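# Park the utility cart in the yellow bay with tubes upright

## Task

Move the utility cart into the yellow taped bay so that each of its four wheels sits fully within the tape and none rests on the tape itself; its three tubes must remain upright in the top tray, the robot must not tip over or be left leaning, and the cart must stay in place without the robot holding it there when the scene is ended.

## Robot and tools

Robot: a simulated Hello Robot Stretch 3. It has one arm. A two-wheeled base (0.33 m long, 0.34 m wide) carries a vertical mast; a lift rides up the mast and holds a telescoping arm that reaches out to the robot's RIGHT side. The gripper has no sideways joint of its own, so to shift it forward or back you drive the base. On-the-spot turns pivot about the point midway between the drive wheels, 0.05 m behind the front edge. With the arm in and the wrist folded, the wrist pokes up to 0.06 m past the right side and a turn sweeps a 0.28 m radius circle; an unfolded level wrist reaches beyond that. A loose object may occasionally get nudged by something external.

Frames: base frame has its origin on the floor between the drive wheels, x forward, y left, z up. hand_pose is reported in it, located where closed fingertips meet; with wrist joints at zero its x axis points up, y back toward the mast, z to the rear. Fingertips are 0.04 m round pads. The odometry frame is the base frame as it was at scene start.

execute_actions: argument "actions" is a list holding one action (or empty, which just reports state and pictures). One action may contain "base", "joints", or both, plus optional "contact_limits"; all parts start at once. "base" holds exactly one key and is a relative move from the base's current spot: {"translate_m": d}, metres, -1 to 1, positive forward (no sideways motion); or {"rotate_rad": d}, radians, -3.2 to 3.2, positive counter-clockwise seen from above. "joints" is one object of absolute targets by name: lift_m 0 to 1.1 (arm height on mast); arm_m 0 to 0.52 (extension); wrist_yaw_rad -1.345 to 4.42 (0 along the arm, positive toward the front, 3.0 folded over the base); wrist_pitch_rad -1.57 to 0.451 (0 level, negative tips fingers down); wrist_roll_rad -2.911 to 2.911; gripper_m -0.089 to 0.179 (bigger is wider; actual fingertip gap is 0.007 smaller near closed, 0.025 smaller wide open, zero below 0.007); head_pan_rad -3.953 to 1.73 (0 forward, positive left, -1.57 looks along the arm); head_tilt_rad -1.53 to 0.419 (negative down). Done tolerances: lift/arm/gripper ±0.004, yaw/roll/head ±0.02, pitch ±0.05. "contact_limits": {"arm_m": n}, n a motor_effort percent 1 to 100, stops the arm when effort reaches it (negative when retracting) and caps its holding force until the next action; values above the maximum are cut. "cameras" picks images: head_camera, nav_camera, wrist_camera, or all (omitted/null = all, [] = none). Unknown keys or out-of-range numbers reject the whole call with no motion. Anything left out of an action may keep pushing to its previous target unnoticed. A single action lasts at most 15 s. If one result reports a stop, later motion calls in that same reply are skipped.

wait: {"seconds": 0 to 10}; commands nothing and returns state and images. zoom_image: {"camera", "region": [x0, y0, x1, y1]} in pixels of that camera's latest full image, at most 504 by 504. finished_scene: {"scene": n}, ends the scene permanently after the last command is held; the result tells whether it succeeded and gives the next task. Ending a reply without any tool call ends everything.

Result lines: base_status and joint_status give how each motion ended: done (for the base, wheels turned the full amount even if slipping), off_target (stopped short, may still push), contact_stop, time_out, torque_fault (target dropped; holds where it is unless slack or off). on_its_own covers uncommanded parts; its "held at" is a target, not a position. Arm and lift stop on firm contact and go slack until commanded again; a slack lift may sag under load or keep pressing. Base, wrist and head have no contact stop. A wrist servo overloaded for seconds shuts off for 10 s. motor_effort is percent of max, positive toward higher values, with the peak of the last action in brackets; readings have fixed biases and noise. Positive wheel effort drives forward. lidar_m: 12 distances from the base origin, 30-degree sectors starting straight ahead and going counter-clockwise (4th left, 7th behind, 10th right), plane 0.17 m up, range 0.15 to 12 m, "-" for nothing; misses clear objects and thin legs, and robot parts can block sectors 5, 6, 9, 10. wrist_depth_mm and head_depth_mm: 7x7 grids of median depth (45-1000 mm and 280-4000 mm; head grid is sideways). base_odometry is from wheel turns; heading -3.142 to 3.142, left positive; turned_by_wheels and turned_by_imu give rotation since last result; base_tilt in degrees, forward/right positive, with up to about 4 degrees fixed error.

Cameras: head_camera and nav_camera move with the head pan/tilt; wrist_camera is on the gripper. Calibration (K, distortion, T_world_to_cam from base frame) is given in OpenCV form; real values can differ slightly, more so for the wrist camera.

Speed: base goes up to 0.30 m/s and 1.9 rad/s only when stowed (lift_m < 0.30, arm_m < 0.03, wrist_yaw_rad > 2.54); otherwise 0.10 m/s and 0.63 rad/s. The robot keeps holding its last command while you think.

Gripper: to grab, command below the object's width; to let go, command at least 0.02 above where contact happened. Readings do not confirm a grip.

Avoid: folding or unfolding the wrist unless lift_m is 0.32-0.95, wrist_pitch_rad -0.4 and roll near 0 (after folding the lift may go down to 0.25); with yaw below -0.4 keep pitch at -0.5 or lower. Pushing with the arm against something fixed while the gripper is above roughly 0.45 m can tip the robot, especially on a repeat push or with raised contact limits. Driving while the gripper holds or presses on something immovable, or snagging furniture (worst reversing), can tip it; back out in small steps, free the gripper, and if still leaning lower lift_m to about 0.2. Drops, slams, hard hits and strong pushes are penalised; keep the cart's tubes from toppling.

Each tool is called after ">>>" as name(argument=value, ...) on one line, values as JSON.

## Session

>>> execute_actions(actions=[{"joints":{"head_tilt_rad":-0.7}}])

Scene clock: 0.97 s.
base_odometry: x=+0.000 y=+0.000 heading=+0.000 (m, m, rad; odometry frame)
turned_by_wheels: +0.000 (rad since the last result)
turned_by_imu: +0.000 (rad since the last result)
base_tilt: forward=-0.5 right=-0.4 (deg)
lidar_m: 1.87 1.81 1.89 1.55 1.52 1.49 1.48 1.94 2.05 1.10 1.13 2.48
head_depth_mm: 2149 2366 2561 2091 1658 1388 1188 / 1968 2266 2524 2066 1653 1382 1180 / 1815 1975 2283 2053 1650 1372 1172 / 1813 2052 2349 2022 1646 1366 1173 / 1710 1914 2202 2028 1627 1360 1171 / 1612 1805 2041 2012 1619 1355 1161 / 1521 1706 1917 1998 1608 1345 1159
base_status: not commanded
joint_positions: lift_m=+0.444 arm_m=-0.002 wrist_yaw_rad=+3.136 wrist_pitch_rad=-0.604 wrist_roll_rad=-0.010 gripper_m=+0.037 head_pan_rad=+0.004 head_tilt_rad=-0.691
joint_status: all done
motor_effort: left_wheel=+0(0) right_wheel=+0(1) lift_m=+35(35) arm_m=+0(0) wrist_yaw_rad=-1(0) wrist_pitch_rad=+5(5) wrist_roll_rad=+0(0) gripper_m=+0(0) head_pan_rad=+0(0) head_tilt_rad=-3(36) (%)
hand_pose: x=-0.0201 y=+0.0542 z=+0.4174 quat_wxyz=(+0.212, +0.672, +0.210, +0.678) (m; base frame)
wrist_depth_mm: - - - - - - - / - - - - - - - / - - - - - 969 962 / 894 844 855 846 839 840 820 / 751 744 730 730 721 706 693 / 653 644 645 621 - 632 610 / 582 568 - - 549 554 551
pictures: head_camera (sideways: a quarter turn clockwise sets it upright), nav_camera (sideways: a quarter turn counterclockwise sets it upright), wrist_camera
camera_calibration (this result's frames):
head_camera: T_world_to_cam=[[-0.621917, -0.00374422, -0.783074, 1.03522], [0.0317808, 0.999044, -0.0300171, 0.0385715], [0.782438, -0.0435549, -0.621203, 0.75714], [0, 0, 0, 1]] pos_world=[0.0501785, -0.00168136, 1.28215]
nav_camera: T_world_to_cam=[[0.60708, 0.0395111, 0.793658, -0.993754], [-0.0114133, -0.998227, 0.0584255, -0.0195047], [0.794558, -0.0445272, -0.605553, 0.749781], [0, 0, 0, 1]] pos_world=[0.0073213, 0.0531798, 1.24387]
wrist_camera: T_world_to_cam=[[0.999198, -0.0200882, -0.0346418, 0.043164], [-0.0391288, -0.673744, -0.737929, 0.382784], [-0.008516, 0.738692, -0.673989, 0.400933], [0, 0, 0, 1]] pos_world=[-0.0247371, -0.0374007, 0.554187]
Images, in order (width x height): head_camera 896x504, nav_camera 672x504, wrist_camera 644x364.

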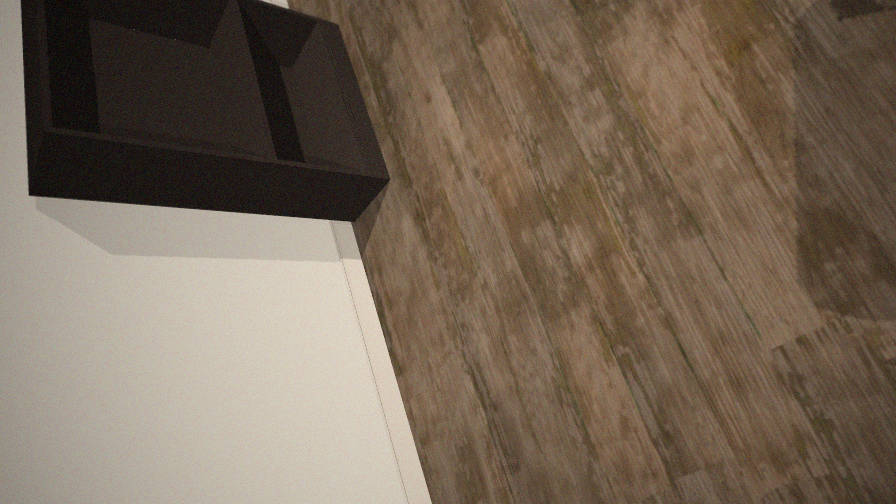

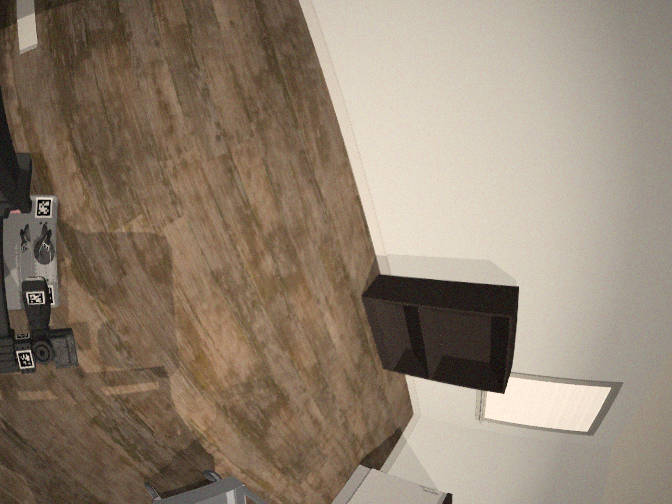

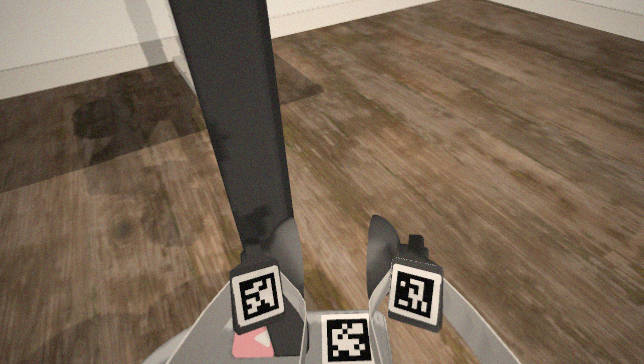

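>>> execute_actions(actions=[{"joints":{"head_pan_rad":-1.9,"head_tilt_rad":-0.75}}], cameras=["head_camera","nav_camera"])

Scene clock: 3.63 s.
base_odometry: x=+0.000 y=+0.000 heading=+0.000 (m, m, rad; odometry frame)
turned_by_wheels: +0.000 (rad since the last result)
turned_by_imu: +0.000 (rad since the last result)
base_tilt: forward=-0.7 right=-0.4 (deg)
lidar_m: 1.88 1.81 1.89 1.55 1.52 1.49 1.49 1.95 2.05 1.10 1.13 2.48
head_depth_mm: 1781 1966 2191 1946 1600 1350 1170 / 1918 2126 2332 1947 1590 1339 1162 / 2069 2314 2429 1939 1587 1334 1159 / 2235 2514 2458 1921 1567 1330 1167 / 2438 2811 2442 1896 1559 1320 1151 / 2715 3043 2422 1903 1551 1317 1147 / 2993 3221 2398 1880 1542 1309 1138
base_status: not commanded
joint_positions: lift_m=+0.444 arm_m=-0.002 wrist_yaw_rad=+3.136 wrist_pitch_rad=-0.604 wrist_roll_rad=-0.010 gripper_m=+0.037 head_pan_rad=-1.893 head_tilt_rad=-0.740
joint_status: all done
motor_effort: left_wheel=+0(0) right_wheel=+1(0) lift_m=+35(35) arm_m=+0(0) wrist_yaw_rad=+0(0) wrist_pitch_rad=+5(4) wrist_roll_rad=+0(0) gripper_m=+0(1) head_pan_rad=-3(30) head_tilt_rad=-4(7) (%)
hand_pose: x=-0.0201 y=+0.0542 z=+0.4174 quat_wxyz=(+0.212, +0.672, +0.210, +0.678) (m; base frame)
wrist_depth_mm: - - - - - - - / - - - - - - - / - - - - - 980 991 / 860 882 881 853 838 831 813 / 748 718 743 713 723 702 701 / 649 645 651 631 - 614 624 / 574 577 - - 545 545 544
pictures: head_camera (sideways: a quarter turn clockwise sets it upright), nav_camera (sideways: a quarter turn counterclockwise sets it upright)
camera_calibration (this result's frames):
head_camera: T_world_to_cam=[[0.207616, 0.626601, -0.751177, 0.988582], [0.936786, -0.348458, -0.0317533, 0.0353092], [-0.28165, -0.6971, -0.659337, 0.813236], [0, 0, 0, 1]] pos_world=[-0.00927458, -0.0402363, 1.27992]
nav_camera: T_world_to_cam=[[-0.169154, -0.624512, 0.762477, -0.948375], [-0.942971, 0.327584, 0.0591134, -0.014714], [-0.286693, -0.708995, -0.644309, 0.806792], [0, 0, 0, 1]] pos_world=[0.0570046, -0.0154404, 1.24381]
Images, in order (width x height): head_camera 896x504, nav_camera 672x504.

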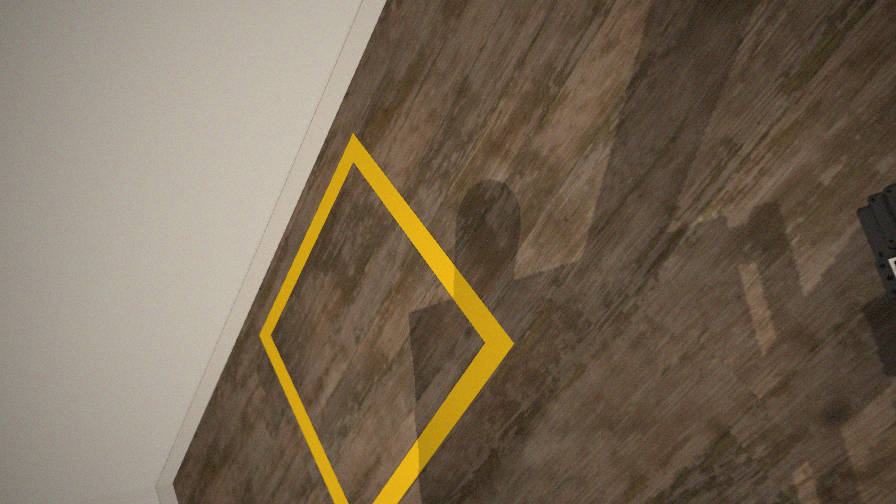

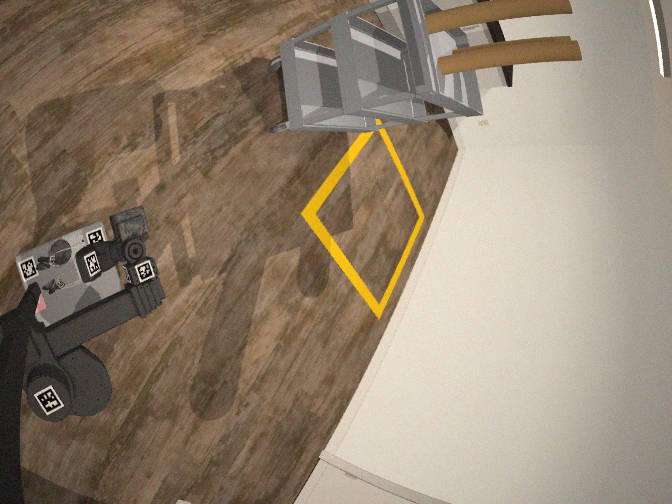

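>>> execute_actions(actions=[{"joints":{"head_pan_rad":-1.05,"head_tilt_rad":-0.75}}], cameras=["head_camera","nav_camera"])

Scene clock: 8.60 s.
base_odometry: x=+0.000 y=+0.000 heading=+0.000 (m, m, rad; odometry frame)
turned_by_wheels: +0.000 (rad since the last result)
turned_by_imu: -0.001 (rad since the last result)
base_tilt: forward=-0.5 right=-0.6 (deg)
lidar_m: 1.87 1.81 1.88 1.55 1.52 1.49 1.48 1.94 2.04 1.10 1.13 2.47
head_depth_mm: 2393 1434 1919 1964 1594 1353 1171 / 1209 1267 1516 1775 1590 1340 1163 / 1131 1193 1579 1716 1580 1334 1157 / 2316 1289 1551 1753 1574 1325 1154 / 2321 2620 2453 1900 1566 1321 1146 / 2301 2630 2413 1886 1558 1317 1145 / 2291 2671 2420 1887 1549 1309 1138
base_status: not commanded
joint_positions: lift_m=+0.444 arm_m=-0.002 wrist_yaw_rad=+3.136 wrist_pitch_rad=-0.604 wrist_roll_rad=-0.010 gripper_m=+0.037 head_pan_rad=-1.057 head_tilt_rad=-0.740
joint_status: all done
motor_effort: left_wheel=+0(0) right_wheel=+1(0) lift_m=+35(35) arm_m=-1(1) wrist_yaw_rad=+0(0) wrist_pitch_rad=+4(5) wrist_roll_rad=+0(0) gripper_m=-1(0) head_pan_rad=+3(31) head_tilt_rad=-4(7) (%)
hand_pose: x=-0.0201 y=+0.0542 z=+0.4174 quat_wxyz=(+0.212, +0.672, +0.210, +0.678) (m; base frame)
wrist_depth_mm: - - - - - - - / - - - - - - - / - - - - 978 972 982 / 870 845 860 842 840 832 821 / 738 726 720 697 737 704 710 / 660 651 647 626 - 620 614 / 568 576 - - 552 557 550
pictures: head_camera (sideways: a quarter turn clockwise sets it upright), nav_camera (sideways: a quarter turn counterclockwise sets it upright)
camera_calibration (this result's frames):
head_camera: T_world_to_cam=[[-0.325455, 0.574293, -0.751177, 0.991834], [0.886816, 0.46103, -0.0317532, 0.035614], [0.328079, -0.67649, -0.659337, 0.809517], [0, 0, 0, 1]] pos_world=[0.0256284, -0.0383925, 1.27992]
nav_camera: T_world_to_cam=[[0.349705, -0.544366, 0.762478, -0.951541], [-0.875484, -0.479618, 0.0591134, -0.0151257], [0.333519, -0.688209, -0.644309, 0.803008], [0, 0, 0, 1]] pos_world=[0.0516974, 0.0273964, 1.24381]
Images, in order (width x height): head_camera 896x504, nav_camera 672x504.

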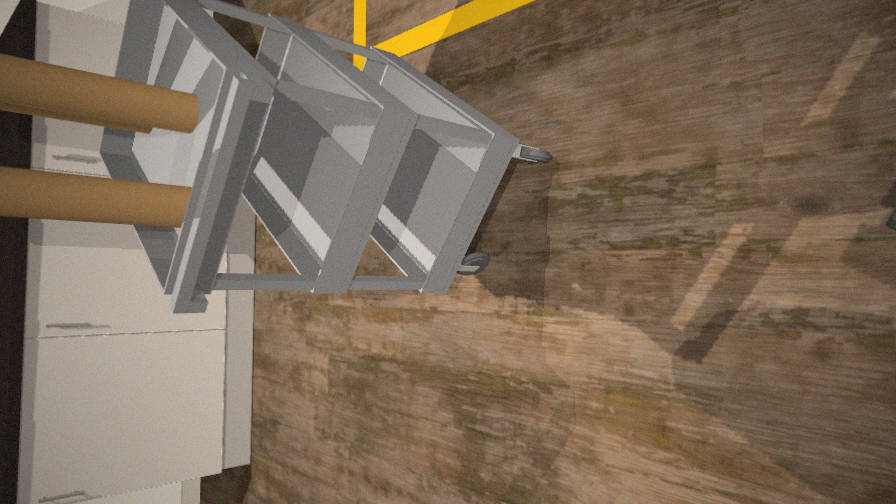

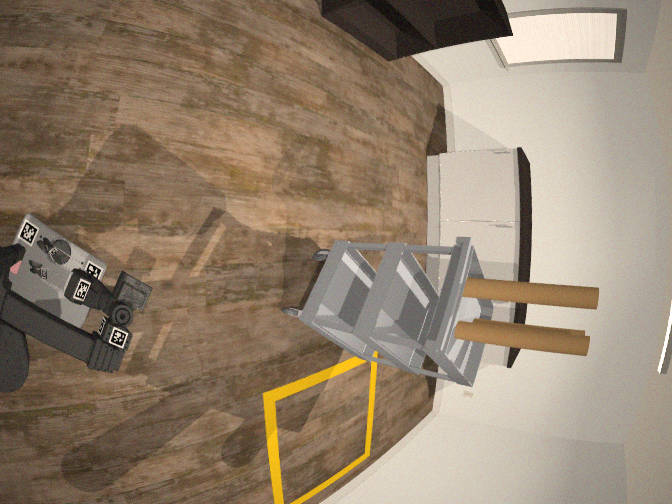

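>>> execute_actions(actions=[{"base":{"rotate_rad":-1.63},"joints":{"lift_m":0.4}}], cameras=[])

>>> execute_actions(actions=[{"base":{"translate_m":0.65},"joints":{"wrist_pitch_rad":-0.4}}], cameras=[])

>>> execute_actions(actions=[{"base":{"rotate_rad":2.2},"joints":{"head_pan_rad":-1.6,"head_tilt_rad":-0.9}}], cameras=["nav_camera"])

>>> execute_actions(actions=[{"joints":{"wrist_yaw_rad":0.0,"gripper_m":0.12}}], cameras=[])

>>> execute_actions(actions=[{"joints":{"wrist_pitch_rad":0.0,"lift_m":0.22}}])

Scene clock: 25.67 s.
base_odometry: x=+0.000 y=+0.000 heading=-1.630 (m, m, rad; odometry frame)
turned_by_wheels: -1.630 (rad since the last result)
turned_by_imu: -1.639 (rad since the last result)
base_tilt: forward=-0.4 right=-0.6 (deg)
lidar_m: 1.10 1.10 2.55 1.91 1.82 1.86 1.58 1.06 1.54 1.49 1.94 2.02
head_depth_mm: 1725 1972 2276 1958 1593 1349 1170 / 1718 1951 2263 1948 1597 1338 1161 / 1695 1938 2229 1945 1581 1336 1155 / 1688 1926 2195 1915 1568 1323 1152 / 1678 1916 2202 1918 1564 1324 1150 / 1674 1905 2169 1892 1557 1315 1143 / 1657 1880 2145 1886 1552 1315 1140
base_status: done
joint_positions: lift_m=+0.401 arm_m=-0.002 wrist_yaw_rad=+3.136 wrist_pitch_rad=-0.604 wrist_roll_rad=-0.010 gripper_m=+0.037 head_pan_rad=-1.057 head_tilt_rad=-0.741
joint_status: all done
motor_effort: left_wheel=+3(9) right_wheel=-2(6) lift_m=+19(28) arm_m=+0(0) wrist_yaw_rad=+0(0) wrist_pitch_rad=+5(5) wrist_roll_rad=+0(0) gripper_m=+1(0) head_pan_rad=+2(3) head_tilt_rad=-4(4) (%)
hand_pose: x=-0.0201 y=+0.0542 z=+0.3739 quat_wxyz=(+0.212, +0.672, +0.210, +0.678) (m; base frame)
wrist_depth_mm: - - - - - - - / - - - - - - - / 960 980 957 937 934 929 900 / 805 810 778 759 771 758 761 / 693 688 663 670 669 650 649 / 594 597 588 590 - 576 571 / 532 532 - - 503 507 505
pictures: none
No camera images: the call's "cameras" was empty. Leave "cameras" out to get every camera's image.

Scene clock: 33.23 s.
base_odometry: x=-0.038 y=-0.649 heading=-1.630 (m, m, rad; odometry frame)
turned_by_wheels: +0.000 (rad since the last result)
turned_by_imu: -0.002 (rad since the last result)
base_tilt: forward=-0.6 right=-0.5 (deg)
lidar_m: 1.00 0.49 0.59 1.98 2.17 2.22 1.68 1.67 1.74 1.69 1.62 1.65
head_depth_mm: 1419 1618 1873 1948 1588 1348 1169 / 1408 1608 1888 1937 1582 1339 1162 / 1394 1590 1857 1932 1578 1344 1156 / 1382 1573 1838 1938 1571 1331 1151 / 1370 1555 1812 1913 1564 1323 1148 / 1360 1541 1785 1894 1558 1313 1144 / 1349 1523 1756 1889 1550 1310 1135
base_status: done
joint_positions: lift_m=+0.401 arm_m=-0.002 wrist_yaw_rad=+3.136 wrist_pitch_rad=-0.420 wrist_roll_rad=-0.010 gripper_m=+0.037 head_pan_rad=-1.057 head_tilt_rad=-0.741
joint_status: all done
motor_effort: left_wheel=+4(8) right_wheel=-3(2) lift_m=+19(19) arm_m=-1(1) wrist_yaw_rad=+0(1) wrist_pitch_rad=+8(8) wrist_roll_rad=+0(0) gripper_m=+1(1) head_pan_rad=+2(3) head_tilt_rad=-4(4) (%)
hand_pose: x=-0.0200 y=+0.0812 z=+0.4128 quat_wxyz=(+0.149, +0.688, +0.146, +0.695) (m; base frame)
wrist_depth_mm: - - - - - - - / - - - - - - - / - - - - - - 827 / - - - - - 910 674 / 887 851 846 835 868 817 554 / 721 710 713 697 - 669 650 / 603 603 589 597 580 589 542
pictures: none
No camera images: the call's "cameras" was empty. Leave "cameras" out to get every camera's image.

Scene clock: 37.70 s.
base_odometry: x=-0.038 y=-0.649 heading=+0.570 (m, m, rad; odometry frame)
turned_by_wheels: +2.200 (rad since the last result)
turned_by_imu: +2.210 (rad since the last result)
base_tilt: forward=-0.4 right=-0.4 (deg)
lidar_m: 2.16 2.29 1.67 2.06 2.14 1.65 1.61 1.70 0.74 0.50 0.67 1.98
head_depth_mm: 2385 2384 2037 1692 1451 1268 1126 / 1850 945 1241 1643 1440 1261 1126 / 1067 940 821 1377 1408 1249 - / 687 818 747 932 1256 1245 - / 1813 919 665 1010 1271 1244 1089 / 1802 806 692 1077 1339 1233 1102 / 628 768 941 1278 1398 1233 1096
base_status: done
joint_positions: lift_m=+0.401 arm_m=-0.002 wrist_yaw_rad=+3.136 wrist_pitch_rad=-0.420 wrist_roll_rad=-0.010 gripper_m=+0.037 head_pan_rad=-1.593 head_tilt_rad=-0.889
joint_status: all done
motor_effort: left_wheel=-3(8) right_wheel=+4(7) lift_m=+19(19) arm_m=-1(1) wrist_yaw_rad=-1(1) wrist_pitch_rad=+8(8) wrist_roll_rad=+0(0) gripper_m=-1(1) head_pan_rad=-3(26) head_tilt_rad=-5(17) (%)
hand_pose: x=-0.0200 y=+0.0812 z=+0.4128 quat_wxyz=(+0.149, +0.688, +0.146, +0.695) (m; base frame)
wrist_depth_mm: - - - - - - - / - - - - - - - / - - - - - - - / - - - - - 989 978 / 855 849 826 833 834 834 790 / 706 727 712 695 - 684 676 / 612 604 578 595 594 588 589
pictures: nav_camera (sideways: a quarter turn counterclockwise sets it upright)
camera_calibration (this result's frames):
nav_camera: T_world_to_cam=[[0.0204342, -0.752152, 0.658673, -0.814252], [-0.99785, 0.0256888, 0.0602911, -0.0159009], [-0.0622686, -0.658489, -0.75001, 0.9429], [0, 0, 0, 1]] pos_world=[0.0594849, 0.00885566, 1.24447]
Images, in order (width x height): nav_camera 672x504.

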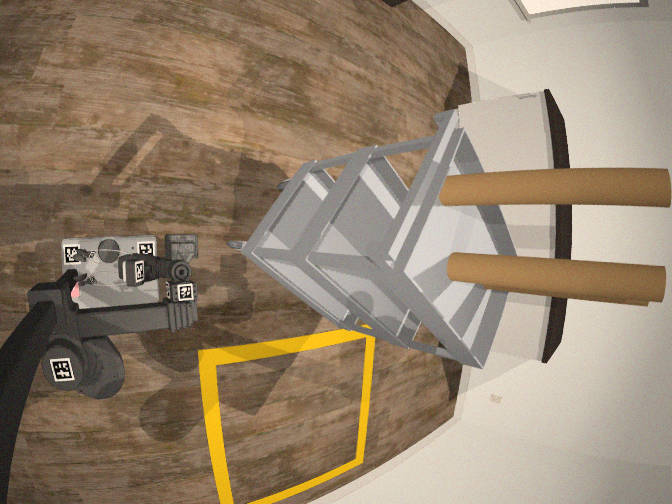

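Scene clock: 40.27 s.
base_odometry: x=-0.038 y=-0.649 heading=+0.570 (m, m, rad; odometry frame)
turned_by_wheels: +0.000 (rad since the last result)
turned_by_imu: +0.000 (rad since the last result)
base_tilt: forward=-0.5 right=-0.6 (deg)
lidar_m: 2.16 2.29 1.67 2.05 2.14 1.65 1.61 1.71 0.74 0.49 0.67 1.98
head_depth_mm: 2379 2394 2048 1703 1449 1270 1124 / 1839 946 1241 1637 1440 1259 1124 / 1069 936 823 1373 1406 1255 - / 686 818 747 933 1260 1273 - / 1809 924 666 1015 1273 1236 1120 / 1796 807 693 1083 1335 1233 1104 / 628 767 938 1284 1403 1234 1098
base_status: not commanded
joint_positions: lift_m=+0.401 arm_m=-0.002 wrist_yaw_rad=+0.004 wrist_pitch_rad=-0.420 wrist_roll_rad=-0.010 gripper_m=+0.120 head_pan_rad=-1.593 head_tilt_rad=-0.889
joint_status: all done
motor_effort: left_wheel=-3(3) right_wheel=+4(3) lift_m=+20(19) arm_m=-1(1) wrist_yaw_rad=-3(3) wrist_pitch_rad=+8(8) wrist_roll_rad=+0(0) gripper_m=+0(81) head_pan_rad=-2(3) head_tilt_rad=-5(5) (%)
hand_pose: x=-0.0207 y=-0.3672 z=+0.4129 quat_wxyz=(+0.695, +0.149, -0.688, -0.146) (m; base frame)
wrist_depth_mm: - 363 277 236 319 - - / - - 315 255 - - - / - - - 874 903 - - / - 700 743 688 723 987 971 / 871 833 597 563 615 838 795 / 708 725 486 419 660 - 674 / 620 578 612 439 600 571 583
pictures: none
No camera images: the call's "cameras" was empty. Leave "cameras" out to get every camera's image.

Scene clock: 42.73 s.
base_odometry: x=-0.038 y=-0.649 heading=+0.570 (m, m, rad; odometry frame)
turned_by_wheels: +0.000 (rad since the last result)
turned_by_imu: +0.000 (rad since the last result)
base_tilt: forward=-0.5 right=-0.4 (deg)
lidar_m: 2.17 2.29 1.67 2.04 2.14 1.65 1.61 1.70 0.74 0.50 0.67 1.98
head_depth_mm: 2392 2388 2040 1700 1459 1267 1129 / 1843 948 1238 1643 1441 1263 1119 / 1065 938 823 1379 1409 1252 1152 / 687 820 748 931 1257 1252 - / 1815 918 667 1011 1281 1239 1122 / 1801 809 693 1080 1332 1242 1104 / 627 769 941 1289 1405 1236 1099
base_status: not commanded
joint_positions: lift_m=+0.221 arm_m=-0.002 wrist_yaw_rad=+0.003 wrist_pitch_rad=-0.022 wrist_roll_rad=-0.010 gripper_m=+0.120 head_pan_rad=-1.593 head_tilt_rad=-0.889
joint_status: all done
motor_effort: left_wheel=-3(3) right_wheel=+3(4) lift_m=+20(21) arm_m=-1(1) wrist_yaw_rad=-3(3) wrist_pitch_rad=+8(8) wrist_roll_rad=+0(0) gripper_m=+0(0) head_pan_rad=-3(2) head_tilt_rad=-5(5) (%)
hand_pose: x=-0.0206 y=-0.3987 z=+0.3296 quat_wxyz=(+0.711, +0.009, -0.703, -0.007) (m; base frame)
wrist_depth_mm: - 393 290 248 340 - - / - 440 366 277 410 755 - / - - - - - - - / - - - 991 - - - / - 654 761 698 812 - - / 946 541 555 489 502 - 864 / 701 625 361 291 402 628 652
pictures: head_camera (sideways: a quarter turn clockwise sets it upright), nav_camera (sideways: a quarter turn counterclockwise sets it upright), wrist_camera
camera_calibration (this result's frames):
head_camera: T_world_to_cam=[[0.0156553, 0.76368, -0.645405, 0.851915], [0.99802, -0.0512606, -0.0364459, 0.0410384], [-0.0609169, -0.643556, -0.762971, 0.946672], [0, 0, 0, 1]] pos_world=[0.00337413, -0.0392501, 1.27361]
nav_camera: T_world_to_cam=[[0.0204342, -0.752152, 0.658673, -0.814252], [-0.99785, 0.0256888, 0.0602911, -0.0159009], [-0.0622686, -0.658489, -0.75001, 0.9429], [0, 0, 0, 1]] pos_world=[0.0594849, 0.00885566, 1.24447]
wrist_camera: T_world_to_cam=[[-0.999267, -0.0106552, -0.0367643, -0.00520384], [0.0346325, 0.157362, -0.986933, 0.427756], [0.0163013, -0.987483, -0.156878, -0.181797], [0, 0, 0, 1]] pos_world=[-0.0170507, -0.24689, 0.393455]
Images, in order (width x height): head_camera 896x504, nav_camera 672x504, wrist_camera 644x364.

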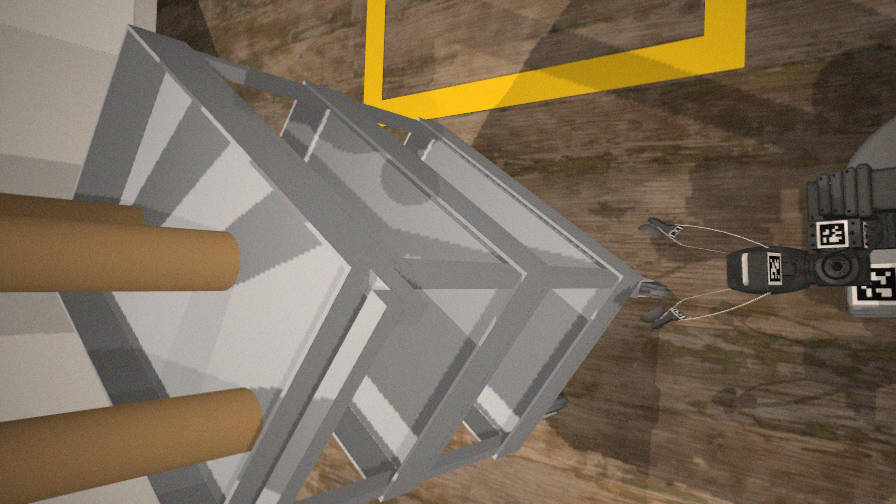

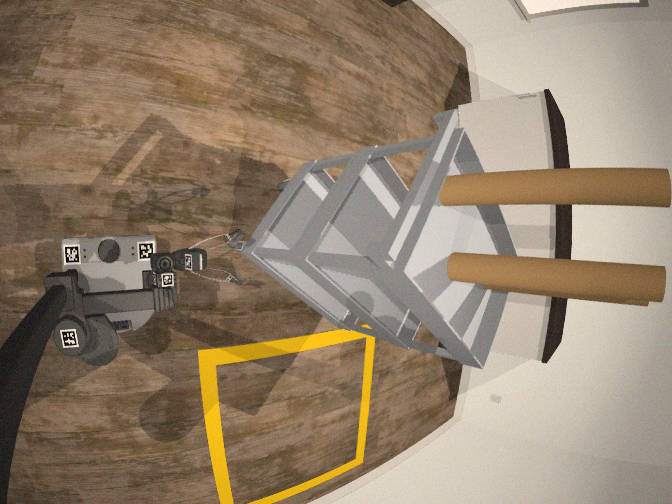

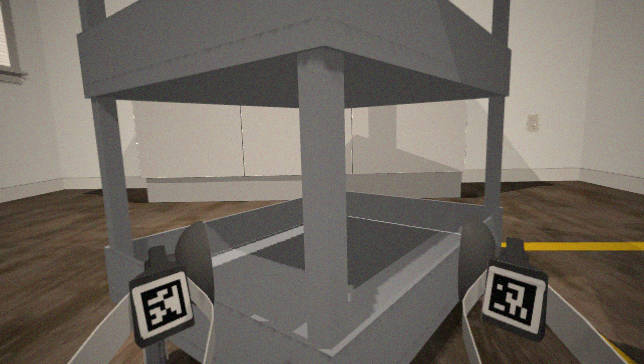

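>>> execute_actions(actions=[{"joints":{"arm_m":0.12}}], cameras=["wrist_camera"])

Scene clock: 47.07 s.
base_odometry: x=-0.038 y=-0.649 heading=+0.570 (m, m, rad; odometry frame)
turned_by_wheels: +0.000 (rad since the last result)
turned_by_imu: -0.001 (rad since the last result)
base_tilt: forward=-0.5 right=-0.3 (deg)
lidar_m: 2.17 2.29 1.68 2.05 2.15 1.66 1.62 1.71 0.74 0.50 0.67 1.99
head_depth_mm: 2379 2384 2046 1691 1450 1271 1126 / 1845 947 1237 1635 1449 1263 1124 / 1066 940 821 1374 1409 1281 1146 / 687 815 746 932 1256 - 1127 / 1811 919 666 1010 1283 1243 1123 / 1810 806 692 1077 1333 1238 1102 / 628 766 941 1288 1397 1229 1097
base_status: not commanded
joint_positions: lift_m=+0.221 arm_m=+0.120 wrist_yaw_rad=+0.002 wrist_pitch_rad=-0.022 wrist_roll_rad=-0.010 gripper_m=+0.120 head_pan_rad=-1.593 head_tilt_rad=-0.889
joint_status: all done
motor_effort: left_wheel=-3(3) right_wheel=+4(3) lift_m=+20(20) arm_m=+3(3) wrist_yaw_rad=-2(3) wrist_pitch_rad=+8(8) wrist_roll_rad=+0(0) gripper_m=+0(0) head_pan_rad=-2(2) head_tilt_rad=-5(5) (%)
hand_pose: x=-0.0208 y=-0.5203 z=+0.3296 quat_wxyz=(+0.711, +0.009, -0.703, -0.007) (m; base frame)
wrist_depth_mm: 285 206 188 133 200 326 - / 367 351 365 137 409 459 - / - - - 141 - - - / - - - 145 - - - / - - 730 148 749 663 - / 823 488 564 152 544 - 865 / 664 390 423 156 407 587 663
pictures: wrist_camera
camera_calibration (this result's frames):
wrist_camera: T_world_to_cam=[[-0.999276, -0.0098379, -0.0367622, -0.00628387], [0.0347633, 0.157075, -0.986975, 0.446828], [0.0154842, -0.987538, -0.156619, -0.301972], [0, 0, 0, 1]] pos_world=[-0.0171367, -0.368456, 0.393482]
Images, in order (width x height): wrist_camera 644x364.

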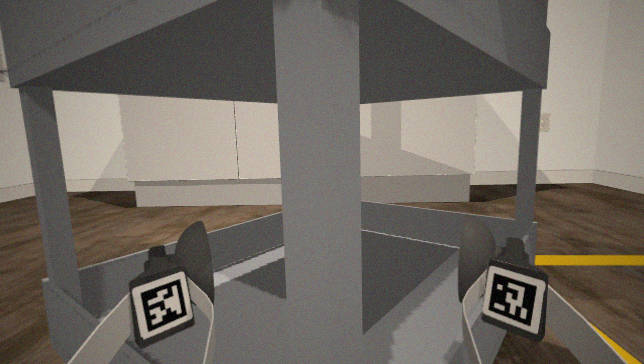

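>>> execute_actions(actions=[{"joints":{"arm_m":0.135}}], cameras=[])

>>> execute_actions(actions=[{"joints":{"gripper_m":0.0,"head_pan_rad":-1.9,"head_tilt_rad":-1.0}}], cameras=["wrist_camera"])

>>> execute_actions(actions=[{"base":{"translate_m":-0.55},"joints":{"arm_m":0.25}}], cameras=["nav_camera","head_camera"])

Scene clock: 51.27 s.
base_odometry: x=-0.038 y=-0.649 heading=+0.570 (m, m, rad; odometry frame)
turned_by_wheels: +0.000 (rad since the last result)
turned_by_imu: +0.000 (rad since the last result)
base_tilt: forward=-0.4 right=-0.5 (deg)
lidar_m: 2.17 2.29 1.67 2.05 2.15 1.65 1.62 1.71 0.74 0.49 0.67 1.99
head_depth_mm: 2395 2379 2039 1690 1448 1263 1128 / 1838 949 1239 1643 1439 1257 1122 / 1068 937 824 1375 1403 1280 1145 / 685 819 747 934 1252 1287 1137 / 1801 923 667 1010 1279 1242 1124 / 1801 805 693 1082 1335 1241 1104 / 628 766 940 1289 1391 1231 1099
base_status: not commanded
joint_positions: lift_m=+0.221 arm_m=+0.135 wrist_yaw_rad=+0.002 wrist_pitch_rad=-0.022 wrist_roll_rad=-0.010 gripper_m=+0.120 head_pan_rad=-1.593 head_tilt_rad=-0.889
joint_status: all done
motor_effort: left_wheel=-3(3) right_wheel=+3(4) lift_m=+20(20) arm_m=+3(1) wrist_yaw_rad=-3(2) wrist_pitch_rad=+8(8) wrist_roll_rad=+0(0) gripper_m=+0(1) head_pan_rad=-2(2) head_tilt_rad=-5(5) (%)
hand_pose: x=-0.0208 y=-0.5353 z=+0.3296 quat_wxyz=(+0.711, +0.009, -0.703, -0.007) (m; base frame)
wrist_depth_mm: 250 192 186 119 199 285 - / 347 354 372 121 408 446 - / - - - 125 - - - / - - - 129 - - - / - - 732 131 727 672 - / 460 485 559 135 542 - 874 / 420 402 417 139 410 451 645
pictures: none
No camera images: the call's "cameras" was empty. Leave "cameras" out to get every camera's image.

Scene clock: 52.97 s.
base_odometry: x=-0.038 y=-0.649 heading=+0.570 (m, m, rad; odometry frame)
turned_by_wheels: +0.000 (rad since the last result)
turned_by_imu: +0.000 (rad since the last result)
base_tilt: forward=-0.3 right=-0.4 (deg)
lidar_m: 2.16 2.29 1.67 2.05 2.15 1.65 1.62 1.70 0.74 0.49 0.67 1.98
head_depth_mm: 2465 2174 1825 1567 1376 1230 1126 / 2619 2137 1796 1565 1370 1231 1140 / 2596 2125 1792 1554 1365 1236 - / 927 2013 1675 1537 1360 1218 - / 939 797 1108 1322 1377 1197 1076 / 931 773 678 923 1274 1206 1089 / 697 757 595 986 1297 1200 1083
base_status: not commanded
joint_positions: lift_m=+0.221 arm_m=+0.135 wrist_yaw_rad=+0.006 wrist_pitch_rad=-0.021 wrist_roll_rad=-0.010 gripper_m=+0.001 head_pan_rad=-1.893 head_tilt_rad=-0.987
joint_status: all done
motor_effort: left_wheel=-2(4) right_wheel=+1(4) lift_m=+19(20) arm_m=-1(3) wrist_yaw_rad=-6(7) wrist_pitch_rad=+8(8) wrist_roll_rad=+0(0) gripper_m=-12(92) head_pan_rad=-3(19) head_tilt_rad=-5(15) (%)
hand_pose: x=-0.0198 y=-0.5356 z=+0.3297 quat_wxyz=(+0.711, +0.010, -0.703, -0.006) (m; base frame)
wrist_depth_mm: 250 191 188 118 199 270 - / 342 351 370 120 410 436 - / - - - 123 - - - / - - - 125 - - - / - - - 128 722 664 - / 460 510 563 131 - 523 857 / 422 428 400 135 404 595 654
pictures: wrist_camera
camera_calibration (this result's frames):
wrist_camera: T_world_to_cam=[[-0.99923, -0.0137363, -0.0367611, -0.00752555], [0.0341539, 0.156967, -0.987013, 0.449208], [0.0193282, -0.987508, -0.156377, -0.317121], [0, 0, 0, 1]] pos_world=[-0.0167325, -0.383774, 0.393507]
Images, in order (width x height): wrist_camera 644x364.

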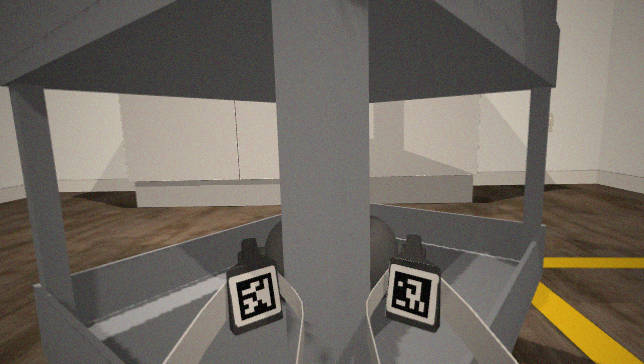

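Scene clock: 59.73 s.
base_odometry: x=-0.501 y=-0.946 heading=+0.570 (m, m, rad; odometry frame)
turned_by_wheels: +0.000 (rad since the last result)
turned_by_imu: +0.001 (rad since the last result)
base_tilt: forward=-0.5 right=-0.3 (deg)
lidar_m: 2.71 2.79 1.94 1.63 1.40 1.08 1.06 1.12 1.61 0.60 0.61 2.50
head_depth_mm: 1645 1768 1771 1570 1380 1237 1127 / 1995 2040 1795 1552 1375 1228 1136 / 2414 2119 1800 1543 1364 1233 - / 2503 2113 1783 1537 1378 1224 - / 2454 2088 1773 1526 1307 1207 1074 / 2421 2072 1753 1483 1300 1203 1092 / 1907 2007 1027 986 1271 1196 1091
base_status: done
joint_positions: lift_m=+0.221 arm_m=+0.250 wrist_yaw_rad=+0.179 wrist_pitch_rad=-0.019 wrist_roll_rad=-0.010 gripper_m=+0.000 head_pan_rad=-1.893 head_tilt_rad=-0.988
joint_status: all done
on_its_own: wrist_yaw_rad is held at +0.184, not at your +0.000, by its stall guard, which is not easing now
motor_effort: left_wheel=-4(8) right_wheel=+7(16) lift_m=+20(20) arm_m=-2(8) wrist_yaw_rad=+4(32) wrist_pitch_rad=+7(8) wrist_roll_rad=+0(0) gripper_m=-10(13) head_pan_rad=-2(2) head_tilt_rad=-5(6) (%)
hand_pose: x=+0.0241 y=-0.6467 z=+0.3302 quat_wxyz=(+0.709, +0.070, -0.700, +0.057) (m; base frame)
wrist_depth_mm: 180 183 187 112 - - - / 339 350 366 114 - - - / - - - 117 - - - / - - - 120 - - - / - 750 768 122 - - - / 515 579 587 125 - 897 866 / 429 421 398 129 622 648 636
pictures: head_camera (sideways: a quarter turn clockwise sets it upright), nav_camera (sideways: a quarter turn counterclockwise sets it upright)
camera_calibration (this result's frames):
head_camera: T_world_to_cam=[[0.259711, 0.781766, -0.566915, 0.748163], [0.93944, -0.340472, -0.039134, 0.0448905], [-0.223612, -0.522419, -0.822846, 1.02551], [0, 0, 0, 1]] pos_world=[-0.00716114, -0.0338562, 1.26974]
nav_camera: T_world_to_cam=[[-0.222261, -0.78272, 0.581334, -0.712006], [-0.947543, 0.31388, 0.0603416, -0.0162658], [-0.2297, -0.537428, -0.811424, 1.02378], [0, 0, 0, 1]] pos_world=[0.0614975, -0.00199084, 1.24561]
Images, in order (width x height): head_camera 896x504, nav_camera 672x504.

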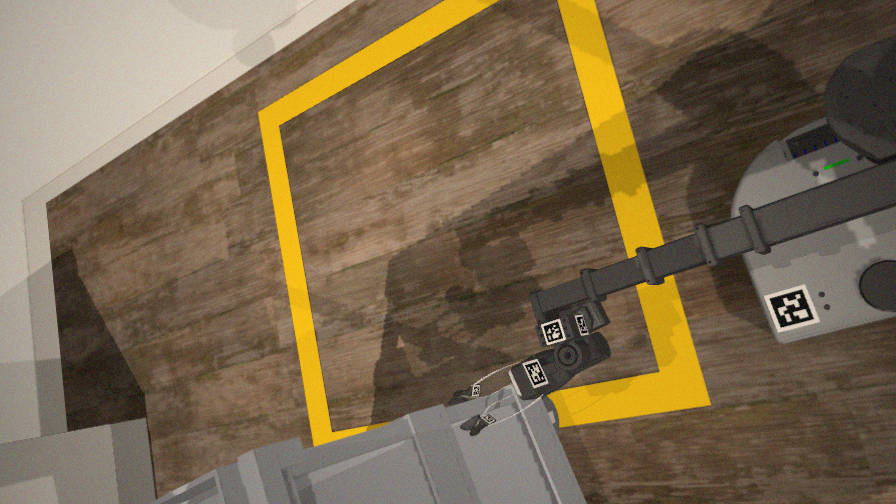

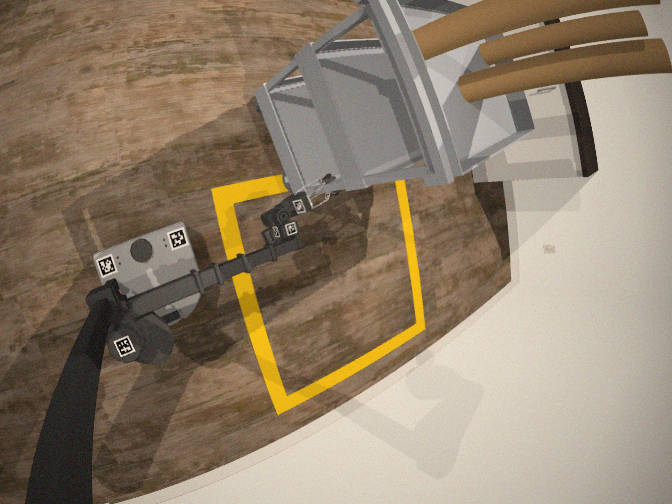

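>>> execute_actions(actions=[{"base":{"translate_m":-0.68},"joints":{"arm_m":0.33,"head_pan_rad":-1.4,"head_tilt_rad":-1.1}}], cameras=["nav_camera","head_camera"])

Scene clock: 70.03 s.
base_odometry: x=-1.073 y=-1.313 heading=+0.570 (m, m, rad; odometry frame)
turned_by_wheels: +0.000 (rad since the last result)
turned_by_imu: +0.002 (rad since the last result)
base_tilt: forward=-0.4 right=-0.4 (deg)
lidar_m: 3.27 2.41 1.73 1.14 0.51 0.39 0.38 0.40 0.58 0.65 0.64 3.11
head_depth_mm: 2131 1810 1593 1392 1209 1085 976 / 2138 1868 1640 1467 1325 1204 1125 / 2146 1840 1644 1495 1315 - - / 750 834 1147 1398 1309 1224 - / 783 1086 1043 1376 1305 1192 1100 / 775 1071 1020 1319 1292 1184 1090 / 767 691 997 1304 1291 1174 1085
base_status: done
joint_positions: lift_m=+0.221 arm_m=+0.330 wrist_yaw_rad=+0.424 wrist_pitch_rad=-0.018 wrist_roll_rad=-0.010 gripper_m=+0.001 head_pan_rad=-1.407 head_tilt_rad=-1.087
joint_status: all done
on_its_own: wrist_yaw_rad is held at +0.427, not at your +0.000, by its stall guard, which is not easing now
motor_effort: left_wheel=-2(17) right_wheel=+4(32) lift_m=+20(20) arm_m=-2(8) wrist_yaw_rad=+2(38) wrist_pitch_rad=+7(7) wrist_roll_rad=+0(0) gripper_m=-11(14) head_pan_rad=+3(25) head_tilt_rad=-6(17) (%)
hand_pose: x=+0.0838 y=-0.7082 z=+0.3305 quat_wxyz=(+0.696, +0.155, -0.686, +0.143) (m; base frame)
wrist_depth_mm: 179 183 187 109 - - - / 337 347 365 111 - - - / - - - 114 - - - / - - - 116 - - - / - 748 753 119 - - - / 532 567 582 122 - 891 880 / 441 428 402 126 663 650 631
pictures: head_camera (sideways: a quarter turn clockwise sets it upright), nav_camera (sideways: a quarter turn counterclockwise sets it upright)
camera_calibration (this result's frames):
head_camera: T_world_to_cam=[[-0.144312, 0.863804, -0.482719, 0.640946], [0.988989, 0.142066, -0.0414448, 0.0475914], [0.0327778, -0.483384, -0.874794, 1.09147], [0, 0, 0, 1]] pos_world=[0.00965298, -0.0328121, 1.26618]
nav_camera: T_world_to_cam=[[0.178108, -0.848601, 0.49815, -0.606083], [-0.983403, -0.171295, 0.0598019, -0.0153367], [0.0345829, -0.500534, -0.865026, 1.09184], [0, 0, 0, 1]] pos_world=[0.055107, 0.0295525, 1.24731]
Images, in order (width x height): head_camera 896x504, nav_camera 672x504.

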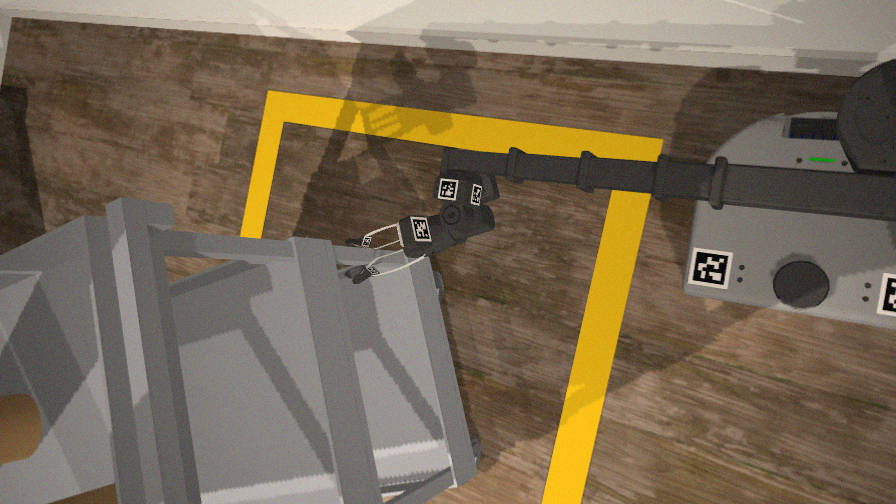

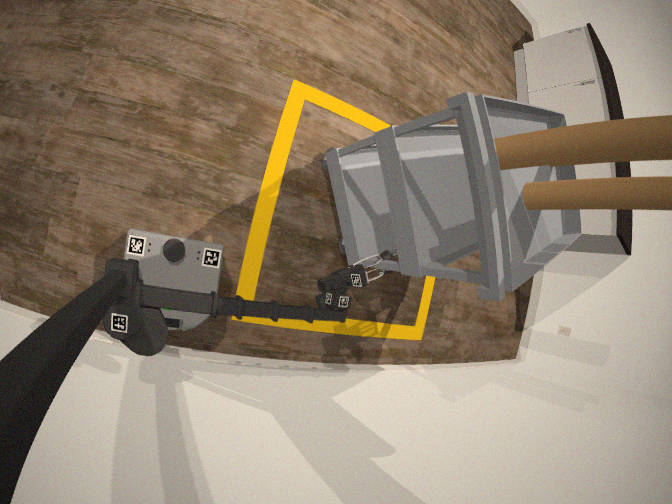

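>>> execute_actions(actions=[{"joints":{"arm_m":0.19,"head_pan_rad":-1.7,"head_tilt_rad":-0.9}}], cameras=["nav_camera","head_camera"])

Scene clock: 79.00 s.
base_odometry: x=-1.073 y=-1.313 heading=+0.570 (m, m, rad; odometry frame)
turned_by_wheels: +0.000 (rad since the last result)
turned_by_imu: -0.001 (rad since the last result)
base_tilt: forward=-0.4 right=-0.5 (deg)
lidar_m: 3.28 2.41 1.73 1.14 0.51 0.39 0.38 0.40 0.58 0.54 0.54 0.65
head_depth_mm: 852 865 885 898 916 936 956 / 1142 1169 1202 1227 1257 1212 1117 / 1723 1795 1818 1622 1429 1248 1150 / 2412 2402 1963 1648 1418 1210 1141 / 2406 2399 1936 1631 1408 1222 1120 / 2412 2373 654 976 1185 1231 1103 / 2232 879 717 992 1155 1206 1092
base_status: not commanded
joint_positions: lift_m=+0.221 arm_m=+0.190 wrist_yaw_rad=+0.379 wrist_pitch_rad=-0.019 wrist_roll_rad=-0.010 gripper_m=+0.001 head_pan_rad=-1.693 head_tilt_rad=-0.902
joint_status: all done
on_its_own: wrist_yaw_rad is held at +0.381, not at your +0.000, by its stall guard, which is not easing now
motor_effort: left_wheel=-5(10) right_wheel=+7(16) lift_m=+20(20) arm_m=-4(4) wrist_yaw_rad=+2(22) wrist_pitch_rad=+7(7) wrist_roll_rad=+0(0) gripper_m=-12(15) head_pan_rad=-3(19) head_tilt_rad=+1(15) (%)
hand_pose: x=+0.0733 y=-0.5730 z=+0.3303 quat_wxyz=(+0.699, +0.140, -0.689, +0.127) (m; base frame)
wrist_depth_mm: 181 183 186 110 - - - / 340 347 367 113 - - - / - - - 115 - - - / - - - 118 - - - / - 752 783 120 - - - / 496 582 563 123 - 863 858 / 436 423 408 127 627 666 649
pictures: head_camera (sideways: a quarter turn clockwise sets it upright), nav_camera (sideways: a quarter turn counterclockwise sets it upright)
camera_calibration (this result's frames):
head_camera: T_world_to_cam=[[0.0927746, 0.766861, -0.635072, 0.837981], [0.987995, -0.150031, -0.0368334, 0.0416034], [-0.123526, -0.624031, -0.771574, 0.958241], [0, 0, 0, 1]] pos_world=[-0.000479209, -0.0384014, 1.27306]
nav_camera: T_world_to_cam=[[-0.0557374, -0.759168, 0.648504, -0.800538], [-0.990415, 0.124253, 0.0603326, -0.0159993], [-0.126381, -0.638925, -0.758816, 0.954742], [0, 0, 0, 1]] pos_world=[0.0601958, 0.00425422, 1.24459]
Images, in order (width x height): head_camera 896x504, nav_camera 672x504.

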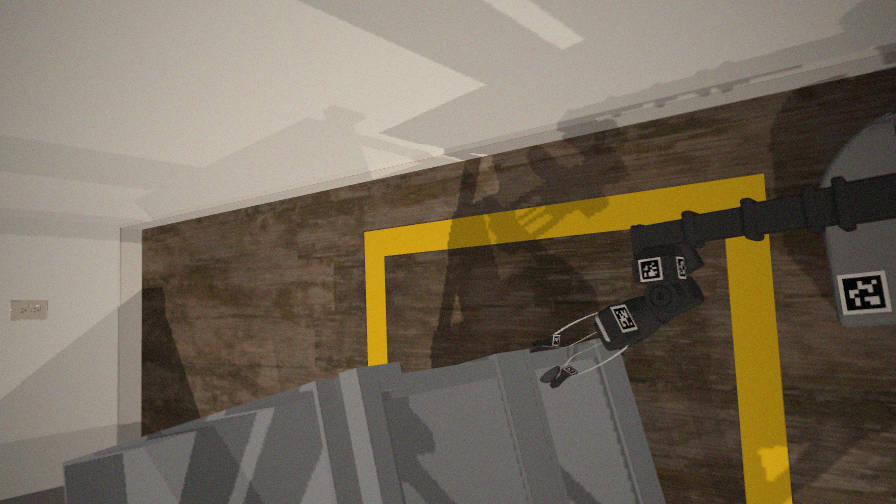

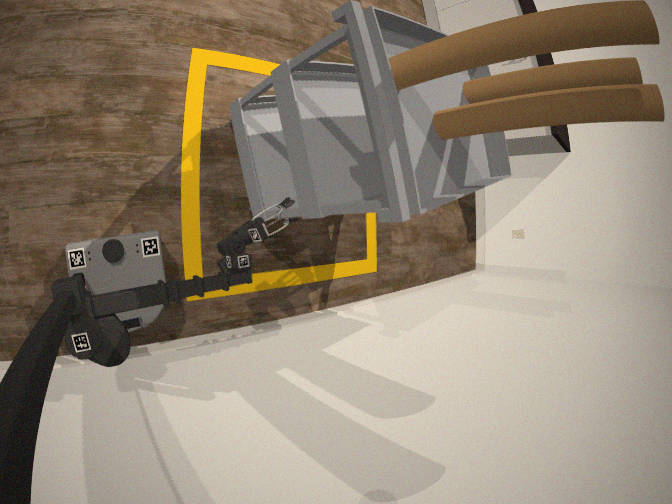

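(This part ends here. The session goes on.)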